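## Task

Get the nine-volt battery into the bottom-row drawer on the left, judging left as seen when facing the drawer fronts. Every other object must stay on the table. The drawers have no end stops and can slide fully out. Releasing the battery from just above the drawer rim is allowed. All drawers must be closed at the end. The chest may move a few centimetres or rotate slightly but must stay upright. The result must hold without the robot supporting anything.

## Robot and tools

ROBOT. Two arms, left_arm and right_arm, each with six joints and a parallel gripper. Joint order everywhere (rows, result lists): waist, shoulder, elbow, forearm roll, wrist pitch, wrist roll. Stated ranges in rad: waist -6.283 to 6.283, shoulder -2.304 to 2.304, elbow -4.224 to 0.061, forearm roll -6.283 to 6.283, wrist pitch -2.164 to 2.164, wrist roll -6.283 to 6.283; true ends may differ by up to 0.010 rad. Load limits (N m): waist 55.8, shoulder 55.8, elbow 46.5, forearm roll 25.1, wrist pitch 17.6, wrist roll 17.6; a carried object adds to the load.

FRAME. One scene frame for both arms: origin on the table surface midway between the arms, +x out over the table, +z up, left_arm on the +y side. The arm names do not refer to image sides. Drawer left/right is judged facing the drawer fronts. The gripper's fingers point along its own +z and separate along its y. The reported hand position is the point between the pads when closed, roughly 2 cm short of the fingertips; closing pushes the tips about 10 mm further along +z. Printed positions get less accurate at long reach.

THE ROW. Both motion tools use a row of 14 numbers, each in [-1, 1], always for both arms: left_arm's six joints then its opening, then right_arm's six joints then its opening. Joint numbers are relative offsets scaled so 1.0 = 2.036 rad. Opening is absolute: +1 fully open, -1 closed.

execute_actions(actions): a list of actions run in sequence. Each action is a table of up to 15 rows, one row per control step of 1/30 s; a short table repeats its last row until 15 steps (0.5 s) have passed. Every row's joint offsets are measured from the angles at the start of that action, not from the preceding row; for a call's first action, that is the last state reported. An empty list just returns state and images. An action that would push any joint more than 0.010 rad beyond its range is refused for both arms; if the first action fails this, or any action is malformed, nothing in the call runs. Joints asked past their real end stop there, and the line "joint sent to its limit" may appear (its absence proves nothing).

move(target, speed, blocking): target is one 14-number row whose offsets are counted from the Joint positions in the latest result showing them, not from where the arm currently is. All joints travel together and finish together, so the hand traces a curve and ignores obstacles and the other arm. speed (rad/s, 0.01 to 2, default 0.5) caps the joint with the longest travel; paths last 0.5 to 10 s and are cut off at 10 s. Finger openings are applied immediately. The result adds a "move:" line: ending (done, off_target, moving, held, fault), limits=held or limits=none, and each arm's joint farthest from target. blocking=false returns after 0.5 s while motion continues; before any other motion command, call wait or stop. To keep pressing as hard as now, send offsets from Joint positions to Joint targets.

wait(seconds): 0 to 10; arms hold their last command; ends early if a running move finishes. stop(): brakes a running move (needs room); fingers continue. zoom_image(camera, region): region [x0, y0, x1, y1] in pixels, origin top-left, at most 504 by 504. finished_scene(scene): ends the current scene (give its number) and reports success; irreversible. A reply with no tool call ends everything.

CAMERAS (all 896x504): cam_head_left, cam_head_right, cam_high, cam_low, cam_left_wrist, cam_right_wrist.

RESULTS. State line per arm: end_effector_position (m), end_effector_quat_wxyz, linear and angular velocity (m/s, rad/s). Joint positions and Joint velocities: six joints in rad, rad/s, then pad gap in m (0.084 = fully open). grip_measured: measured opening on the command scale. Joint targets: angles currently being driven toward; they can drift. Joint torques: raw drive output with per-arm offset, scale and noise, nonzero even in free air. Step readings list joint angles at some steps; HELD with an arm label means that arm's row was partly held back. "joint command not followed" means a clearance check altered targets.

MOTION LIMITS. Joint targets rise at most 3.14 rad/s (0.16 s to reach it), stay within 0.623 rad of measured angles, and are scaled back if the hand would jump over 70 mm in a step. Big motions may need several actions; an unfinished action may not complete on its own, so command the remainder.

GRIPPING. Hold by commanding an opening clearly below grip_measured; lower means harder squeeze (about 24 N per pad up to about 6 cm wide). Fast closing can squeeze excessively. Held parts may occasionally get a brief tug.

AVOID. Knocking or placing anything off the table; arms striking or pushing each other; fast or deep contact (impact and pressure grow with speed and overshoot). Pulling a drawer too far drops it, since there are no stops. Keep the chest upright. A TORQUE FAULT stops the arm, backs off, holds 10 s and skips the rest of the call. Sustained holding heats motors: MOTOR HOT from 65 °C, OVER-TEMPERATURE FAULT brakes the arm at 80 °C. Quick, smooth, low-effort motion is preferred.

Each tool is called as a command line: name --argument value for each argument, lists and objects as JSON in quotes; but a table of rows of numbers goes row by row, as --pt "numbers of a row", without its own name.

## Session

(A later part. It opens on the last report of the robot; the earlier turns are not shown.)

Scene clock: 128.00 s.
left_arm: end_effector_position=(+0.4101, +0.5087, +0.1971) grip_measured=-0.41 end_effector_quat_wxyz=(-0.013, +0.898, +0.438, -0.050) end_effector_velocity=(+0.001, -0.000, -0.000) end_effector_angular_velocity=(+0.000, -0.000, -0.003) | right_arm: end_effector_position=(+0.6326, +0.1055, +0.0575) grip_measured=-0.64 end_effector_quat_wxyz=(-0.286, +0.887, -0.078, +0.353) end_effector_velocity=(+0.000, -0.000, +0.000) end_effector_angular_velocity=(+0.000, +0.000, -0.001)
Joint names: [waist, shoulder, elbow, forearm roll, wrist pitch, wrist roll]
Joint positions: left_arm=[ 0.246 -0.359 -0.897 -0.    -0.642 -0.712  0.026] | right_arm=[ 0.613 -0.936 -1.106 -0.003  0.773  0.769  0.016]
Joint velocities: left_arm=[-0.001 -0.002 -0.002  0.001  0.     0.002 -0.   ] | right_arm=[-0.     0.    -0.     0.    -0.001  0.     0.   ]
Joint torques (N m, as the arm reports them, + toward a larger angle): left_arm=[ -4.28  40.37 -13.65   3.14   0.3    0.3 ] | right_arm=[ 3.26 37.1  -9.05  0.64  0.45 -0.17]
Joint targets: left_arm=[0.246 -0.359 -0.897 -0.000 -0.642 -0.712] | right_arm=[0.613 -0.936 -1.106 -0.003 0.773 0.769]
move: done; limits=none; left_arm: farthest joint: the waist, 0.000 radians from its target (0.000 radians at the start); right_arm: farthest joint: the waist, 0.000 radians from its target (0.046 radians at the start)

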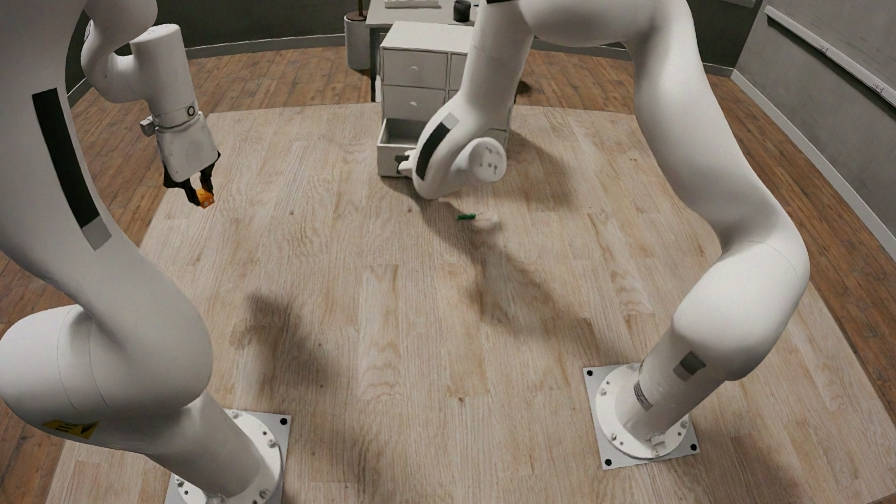

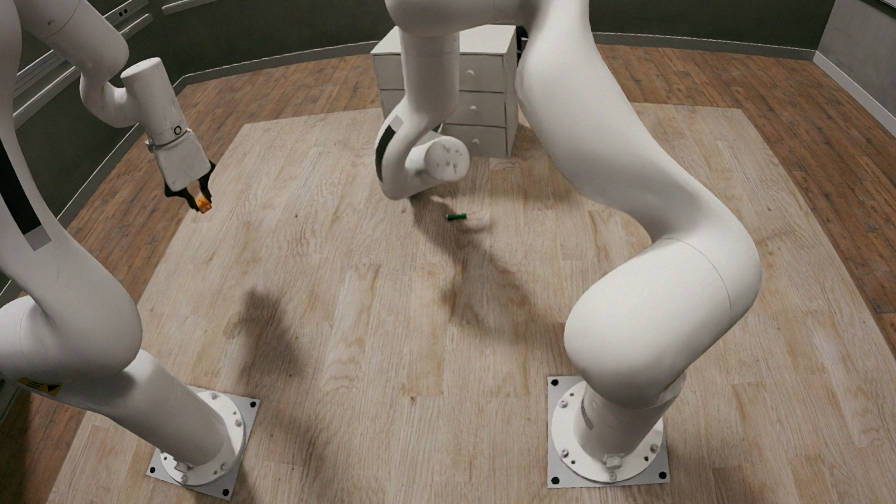

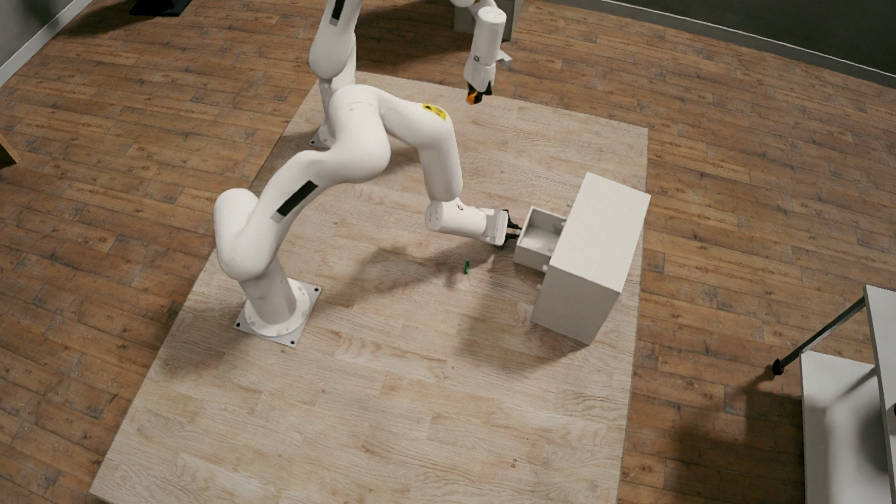

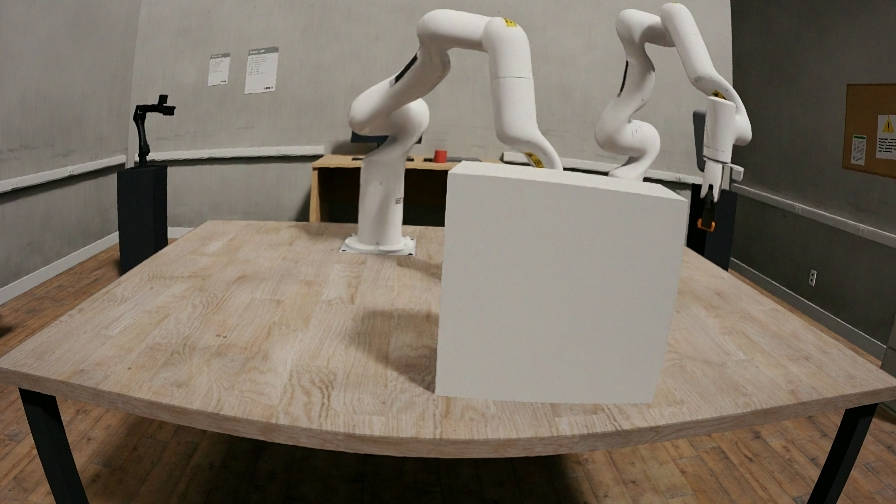

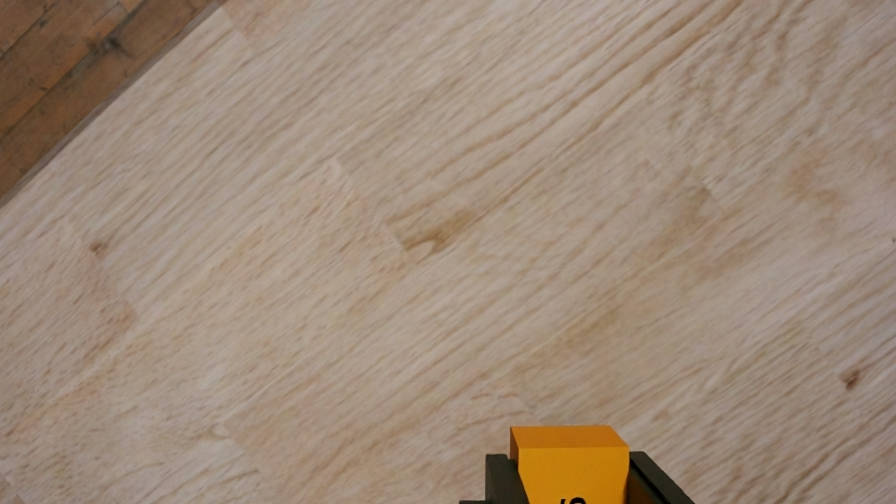

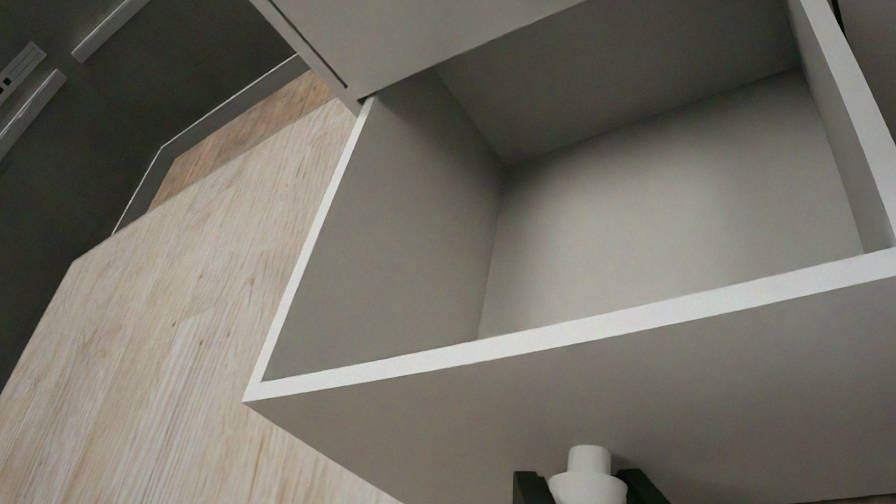

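move --target '[0,0,0,0,0,0,-1, 0,0,0,0,0,0,0.4]'

move --target '[0,0,0,0,0,0,-1, 0,0.03,0.075,0,0.045,0,0.4]' --speed 0.3

move --target '[0,0,0,0,0,0,-1, 0,0.15,0.05,0,0,0,0.4]'

move --target '[0,0,0,0,0,0,-1, -0.4,0,0,0,0,0,0.4]' --speed 0.8

Scene clock: 135.40 s.
left_arm: end_effector_position=(+0.4101, +0.5087, +0.1971) grip_measured=-0.41 end_effector_quat_wxyz=(-0.013, +0.898, +0.438, -0.050) end_effector_velocity=(-0.002, -0.000, -0.002) end_effector_angular_velocity=(-0.001, +0.005, -0.001) | right_arm: end_effector_position=(+0.6326, +0.1055, +0.0575) grip_measured=+0.39 end_effector_quat_wxyz=(-0.286, +0.887, -0.078, +0.353) end_effector_velocity=(-0.000, -0.000, -0.000) end_effector_angular_velocity=(-0.001, +0.001, +0.000)
Joint names: [waist, shoulder, elbow, forearm roll, wrist pitch, wrist roll]
Joint positions: left_arm=[ 0.246 -0.359 -0.897 -0.    -0.642 -0.712  0.026] | right_arm=[ 0.613 -0.936 -1.106 -0.003  0.773  0.769  0.061]
Joint velocities: left_arm=[ 0.    -0.002  0.002  0.001 -0.     0.001  0.   ] | right_arm=[ 0.    -0.     0.     0.    -0.001 -0.    -0.   ]
Joint torques (N m, as the arm reports them, + toward a larger angle): left_arm=[  1.44  38.96 -13.87   2.32   0.09   0.04] | right_arm=[ -1.44  38.19 -10.87   0.4    1.3   -0.44]
Joint targets: left_arm=[0.246 -0.359 -0.897 -0.000 -0.642 -0.712] | right_arm=[0.613 -0.936 -1.106 -0.003 0.773 0.769]
move: done; limits=none; left_arm: farthest joint: the waist, 0.000 radians from its target (0.000 radians at the start); right_arm: farthest joint: the waist, 0.000 radians from its target (0.000 radians at the start)

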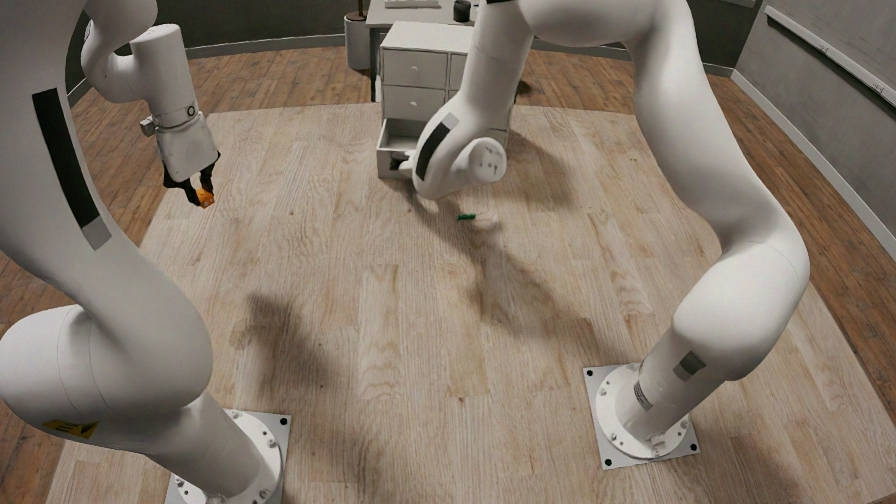

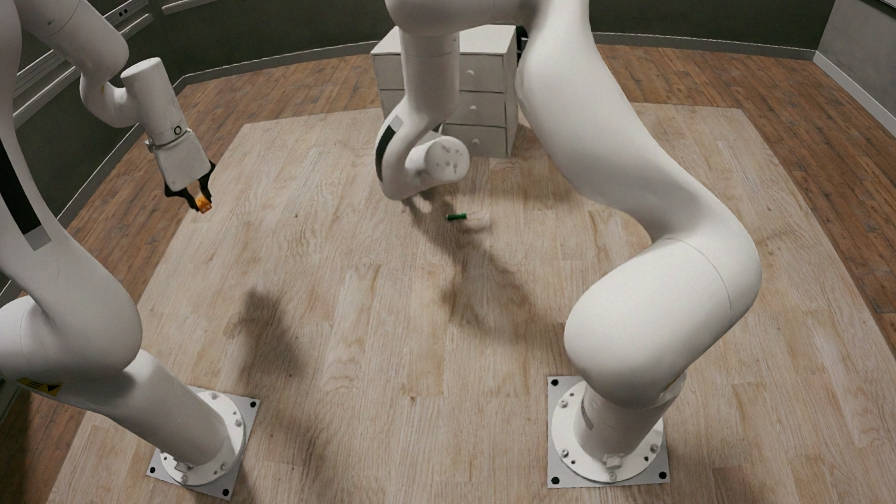

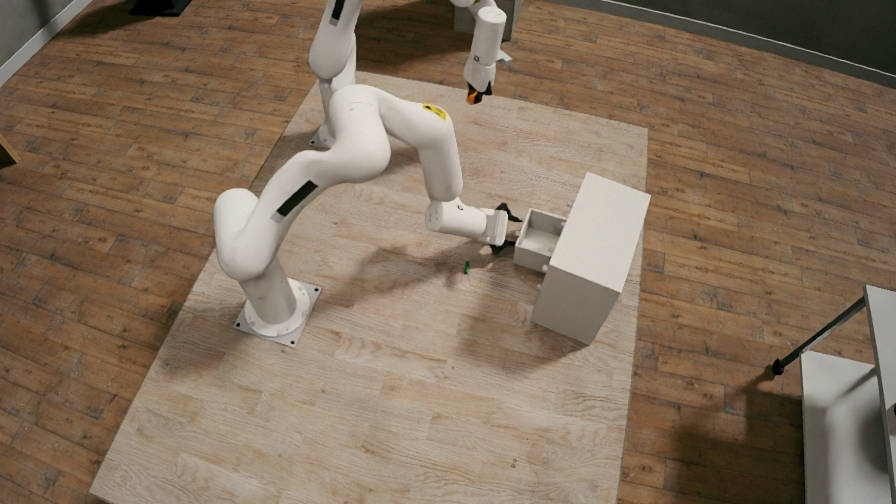

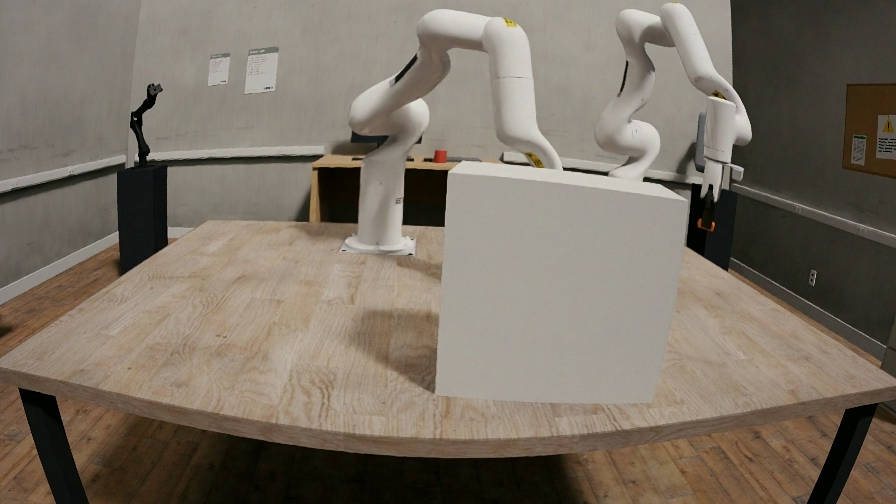

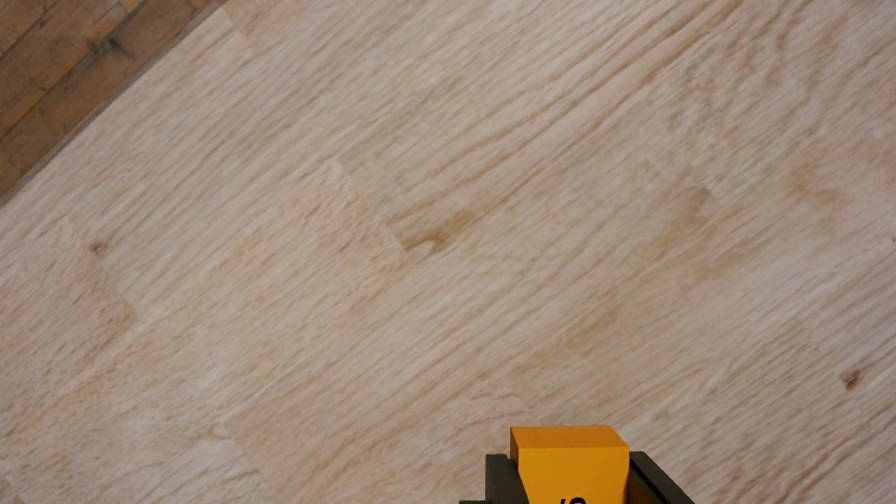

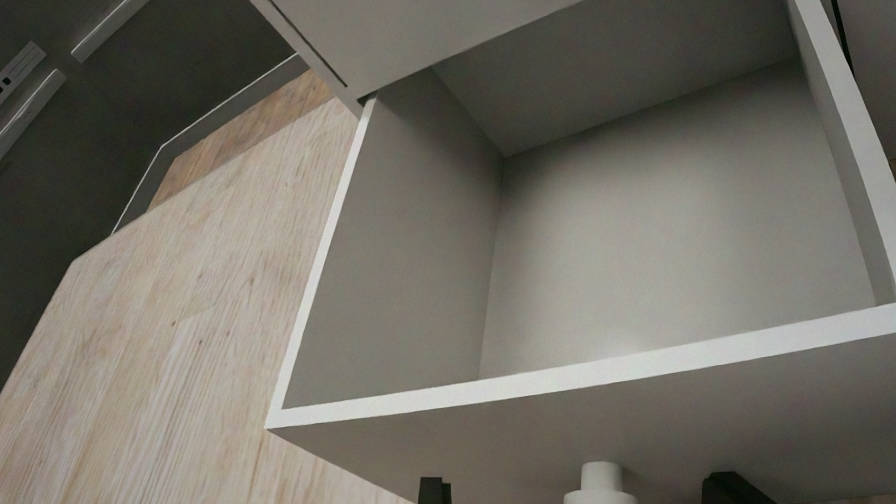

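Scene clock: 136.30 s.
left_arm: end_effector_position=(+0.4101, +0.5087, +0.1971) grip_measured=-0.41 end_effector_quat_wxyz=(-0.013, +0.898, +0.438, -0.050) end_effector_velocity=(+0.001, -0.000, +0.001) end_effector_angular_velocity=(+0.000, -0.002, +0.000) | right_arm: end_effector_position=(+0.5898, +0.0767, +0.0578) grip_measured=+0.39 end_effector_quat_wxyz=(-0.286, +0.887, -0.078, +0.353) end_effector_velocity=(-0.000, +0.000, -0.000) end_effector_angular_velocity=(-0.001, +0.001, +0.001)
Joint names: [waist, shoulder, elbow, forearm roll, wrist pitch, wrist roll]
Joint positions: left_arm=[ 0.246 -0.359 -0.897 -0.    -0.642 -0.712  0.026] | right_arm=[ 0.613 -0.875 -0.954 -0.003  0.865  0.769  0.061]
Joint velocities: left_arm=[-0.001  0.001 -0.002 -0.    -0.    -0.001  0.   ] | right_arm=[ 0.001  0.     0.     0.    -0.001 -0.    -0.   ]
Joint torques (N m, as the arm reports them, + toward a larger angle): left_arm=[ -2.76  41.92 -12.25   2.17   0.15   0.06] | right_arm=[ -0.69  35.27 -10.33   0.09   1.37  -0.66]
Joint targets: left_arm=[0.246 -0.359 -0.897 -0.000 -0.642 -0.712] | right_arm=[0.613 -0.875 -0.954 -0.003 0.865 0.769]
move: done; limits=none; left_arm: farthest joint: the waist, 0.000 radians from its target (0.000 radians at the start); right_arm: farthest joint: the elbow, 0.001 radians from its target (0.153 radians at the start)

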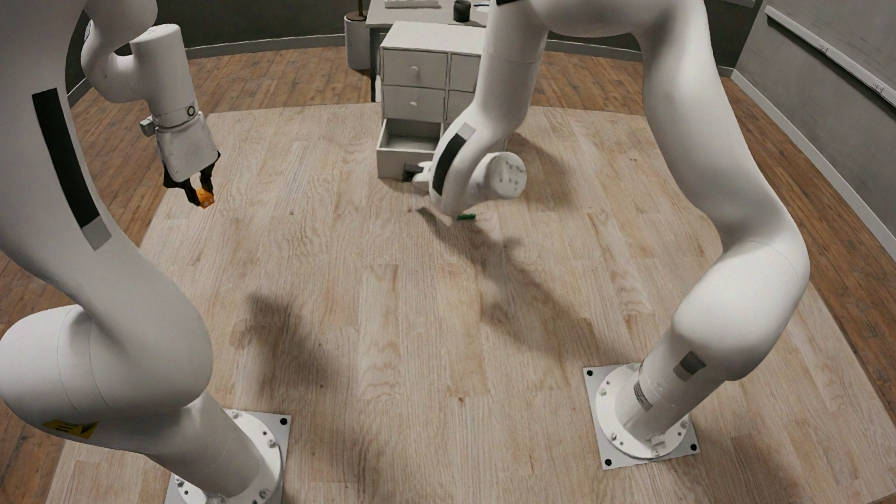

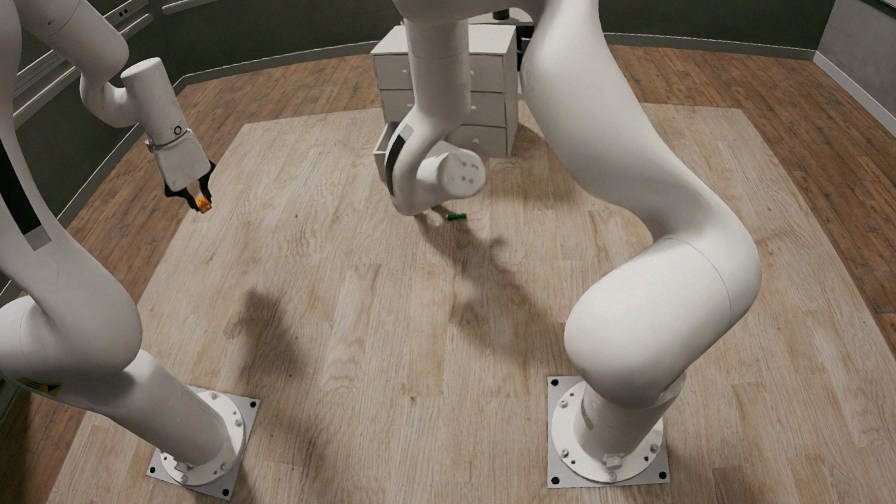

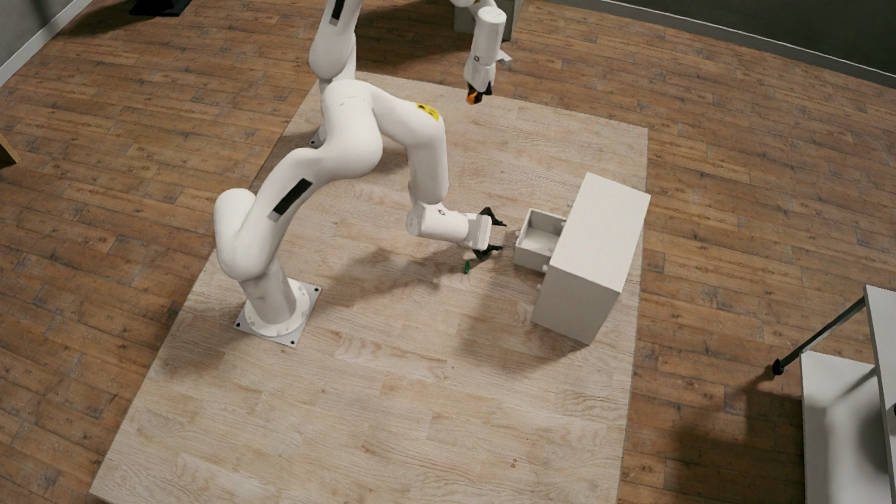

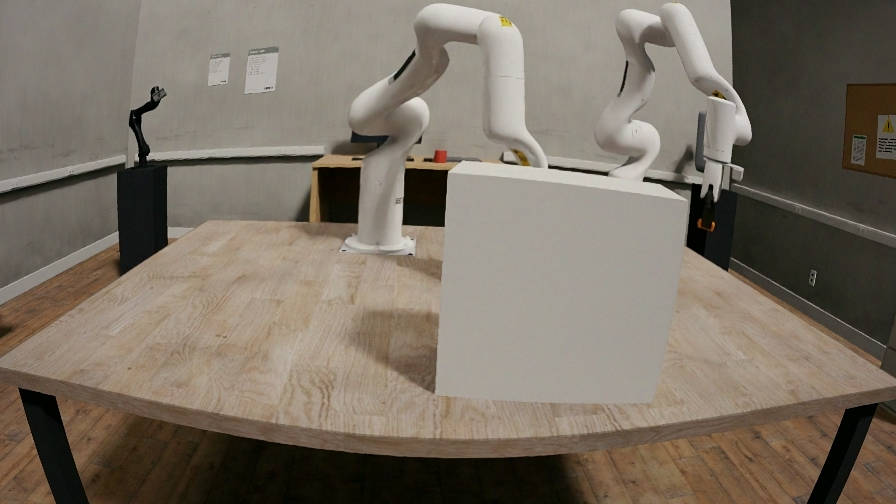

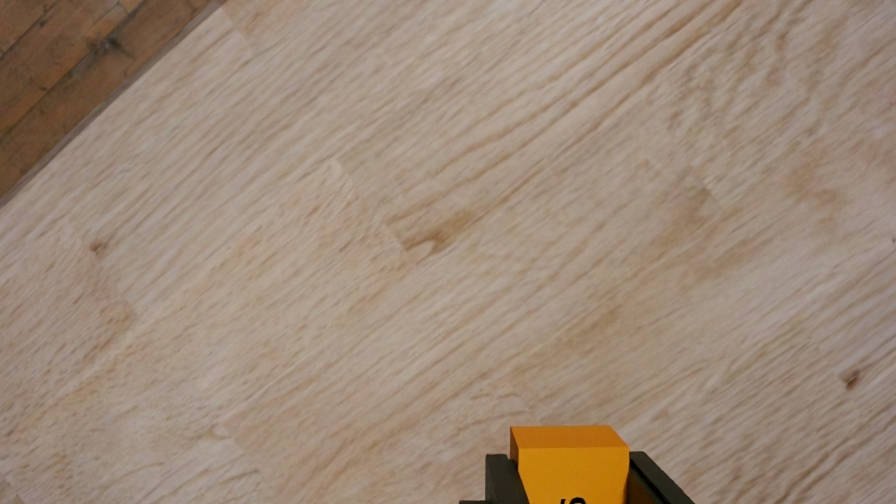

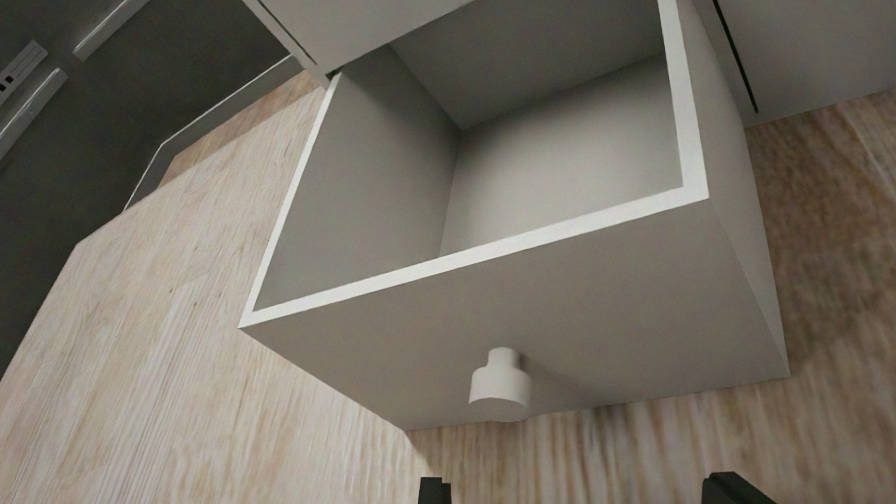

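Scene clock: 137.33 s.
left_arm: end_effector_position=(+0.4101, +0.5087, +0.1971) grip_measured=-0.41 end_effector_quat_wxyz=(-0.013, +0.898, +0.438, -0.050) end_effector_velocity=(-0.000, +0.000, -0.000) end_effector_angular_velocity=(-0.000, +0.001, -0.000) | right_arm: end_effector_position=(+0.6025, +0.0853, +0.2241) grip_measured=+0.39 end_effector_quat_wxyz=(-0.341, +0.837, -0.073, +0.421) end_effector_velocity=(+0.001, -0.000, +0.003) end_effector_angular_velocity=(+0.003, -0.004, -0.002)
Joint names: [waist, shoulder, elbow, forearm roll, wrist pitch, wrist roll]
Joint positions: left_arm=[ 0.246 -0.359 -0.897 -0.    -0.642 -0.712  0.026] | right_arm=[ 0.613 -0.57  -0.852 -0.003  0.865  0.769  0.061]
Joint velocities: left_arm=[ 0.    -0.001  0.     0.     0.     0.001 -0.   ] | right_arm=[-0.001  0.004 -0.001  0.    -0.     0.    -0.   ]
Joint torques (N m, as the arm reports them, + toward a larger angle): left_arm=[  0.02  42.1  -15.52   2.59   0.09   0.03] | right_arm=[  1.14  31.83 -12.18   0.14   1.11  -0.53]
Joint targets: left_arm=[0.246 -0.359 -0.897 -0.000 -0.642 -0.712] | right_arm=[0.613 -0.570 -0.852 -0.003 0.865 0.769]
move: done; limits=none; left_arm: farthest joint: the waist, 0.000 radians from its target (0.000 radians at the start); right_arm: farthest joint: the shoulder, 0.001 radians from its target (0.305 radians at the start)

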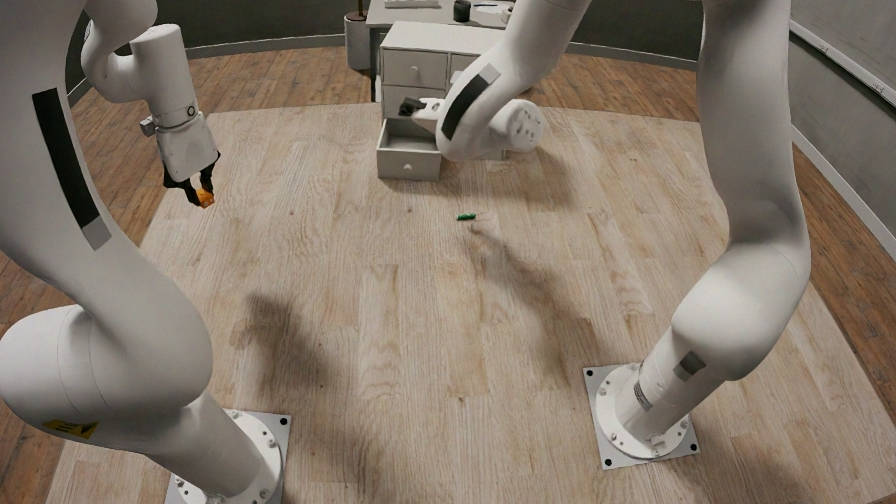

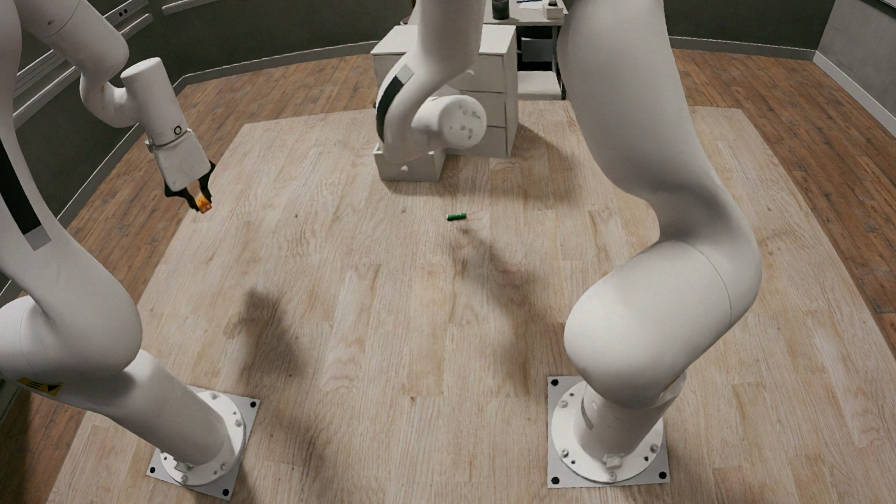

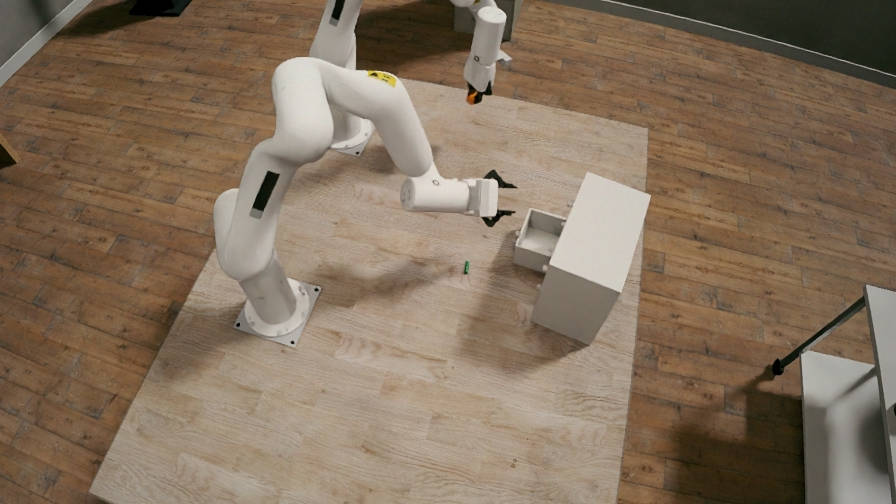

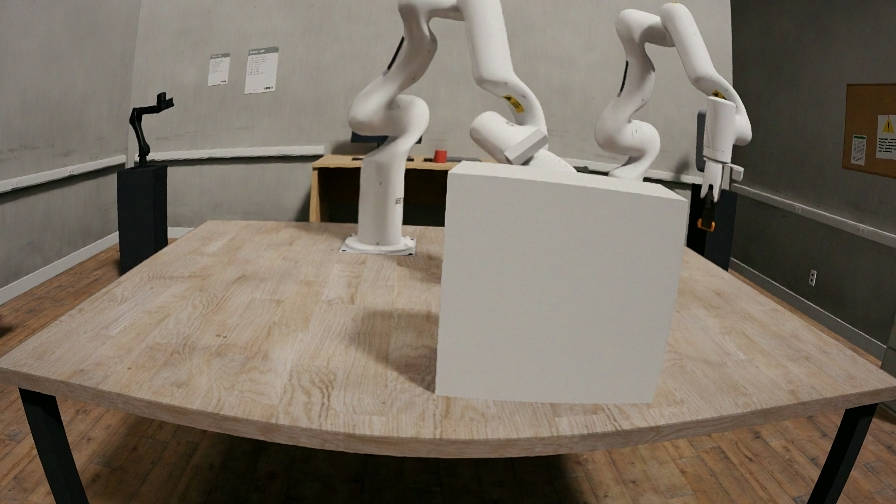

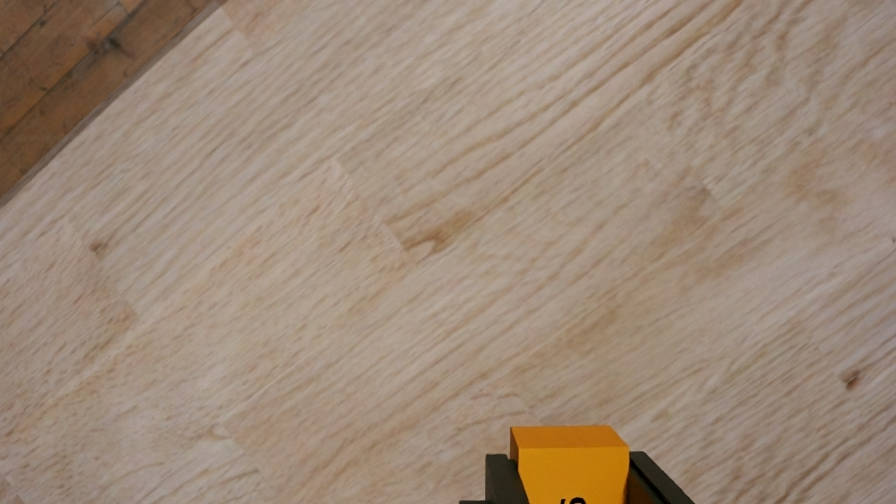

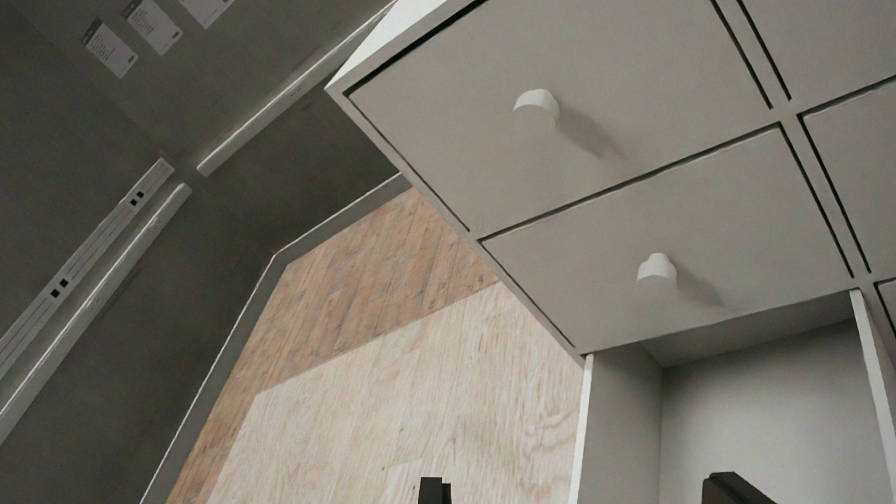

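Scene clock: 138.83 s.
left_arm: end_effector_position=(+0.4101, +0.5087, +0.1971) grip_measured=-0.41 end_effector_quat_wxyz=(-0.013, +0.898, +0.438, -0.050) end_effector_velocity=(+0.001, +0.000, +0.001) end_effector_angular_velocity=(+0.001, -0.003, -0.001) | right_arm: end_effector_position=(+0.7041, -0.4556, +0.2240) grip_measured=+0.39 end_effector_quat_wxyz=(-0.147, +0.740, -0.398, +0.522) end_effector_velocity=(-0.001, -0.004, +0.000) end_effector_angular_velocity=(-0.000, -0.000, -0.006)
Joint names: [waist, shoulder, elbow, forearm roll, wrist pitch, wrist roll]
Joint positions: left_arm=[ 0.246 -0.359 -0.897 -0.    -0.642 -0.712  0.026] | right_arm=[-0.2   -0.57  -0.852 -0.003  0.865  0.769  0.061]
Joint velocities: left_arm=[ 0.     0.    -0.002  0.    -0.     0.001 -0.   ] | right_arm=[-0.006 -0.    -0.     0.    -0.    -0.    -0.   ]
Joint torques (N m, as the arm reports them, + toward a larger angle): left_arm=[ -1.05  39.71 -14.25   2.     0.14   0.36] | right_arm=[ -1.22  30.3  -12.96   0.79   1.09  -0.2 ]
Joint targets: left_arm=[0.246 -0.359 -0.897 -0.000 -0.642 -0.712] | right_arm=[-0.202 -0.570 -0.852 -0.003 0.865 0.769]
move: done; limits=none; left_arm: farthest joint: the waist, 0.000 radians from its target (0.000 radians at the start); right_arm: farthest joint: the waist, 0.001 radians from its target (0.814 radians at the start)

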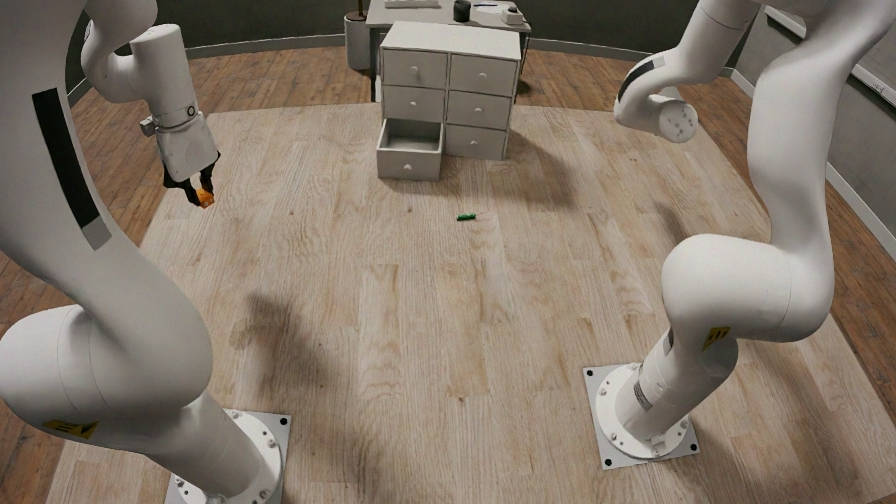

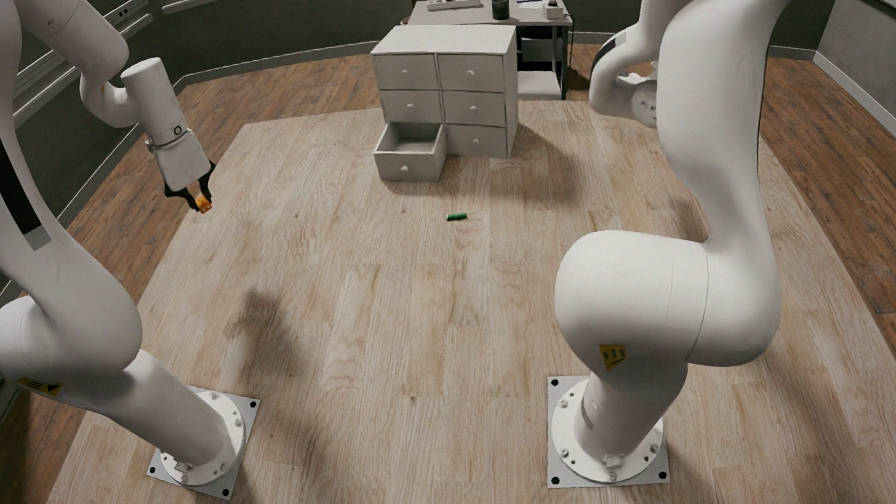

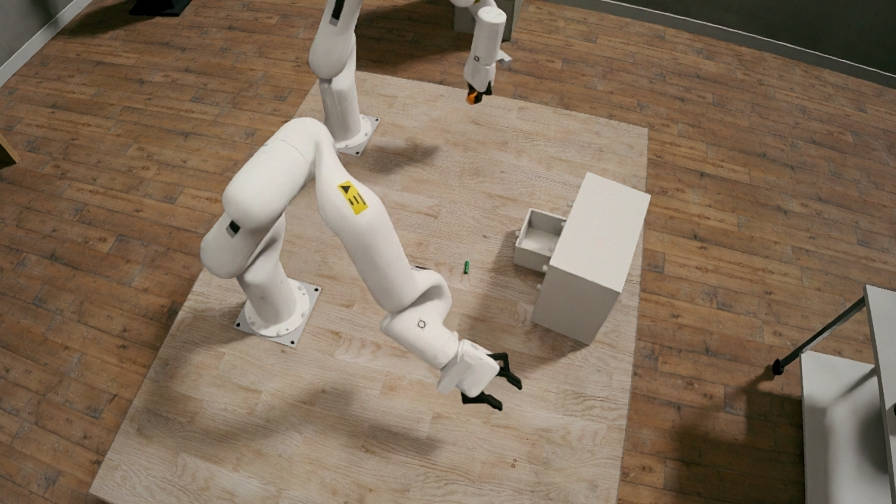

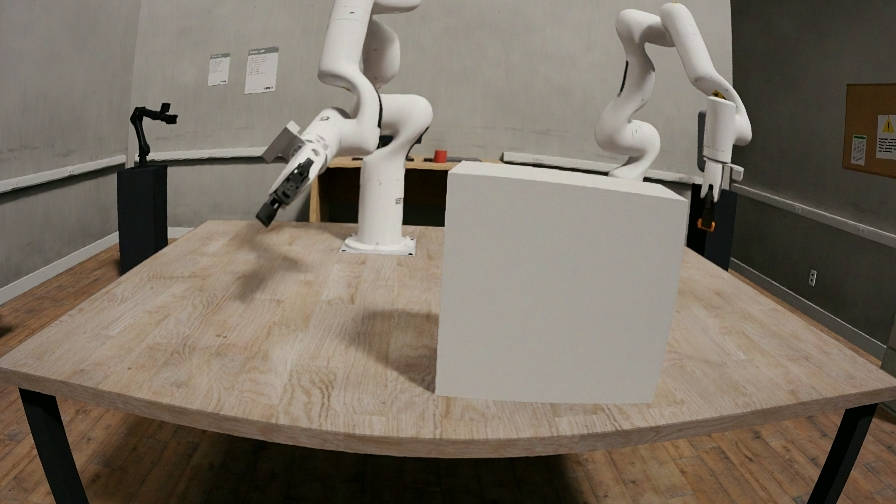

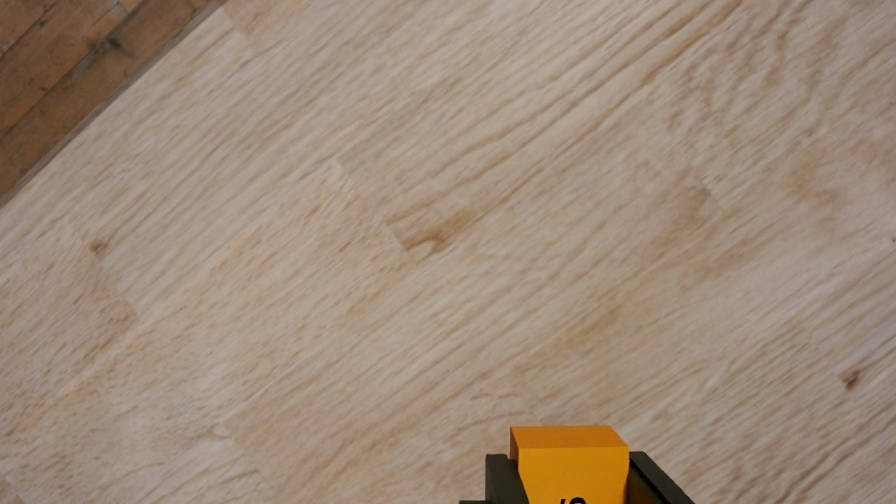

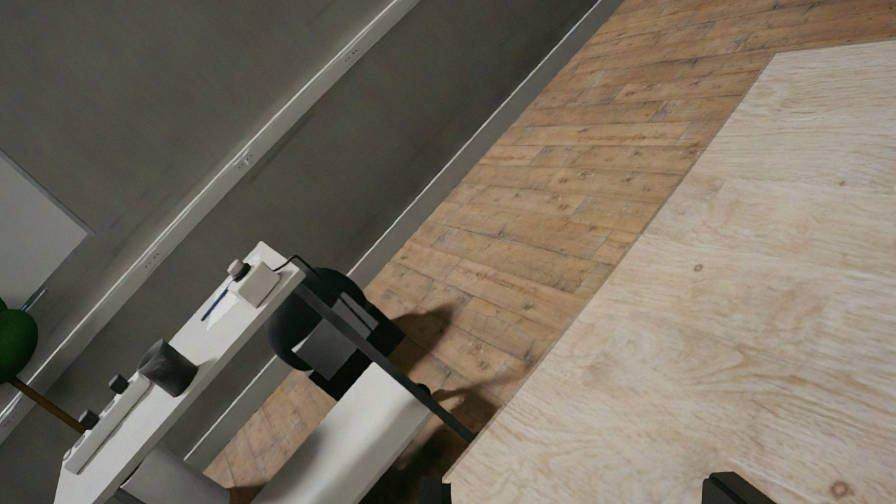

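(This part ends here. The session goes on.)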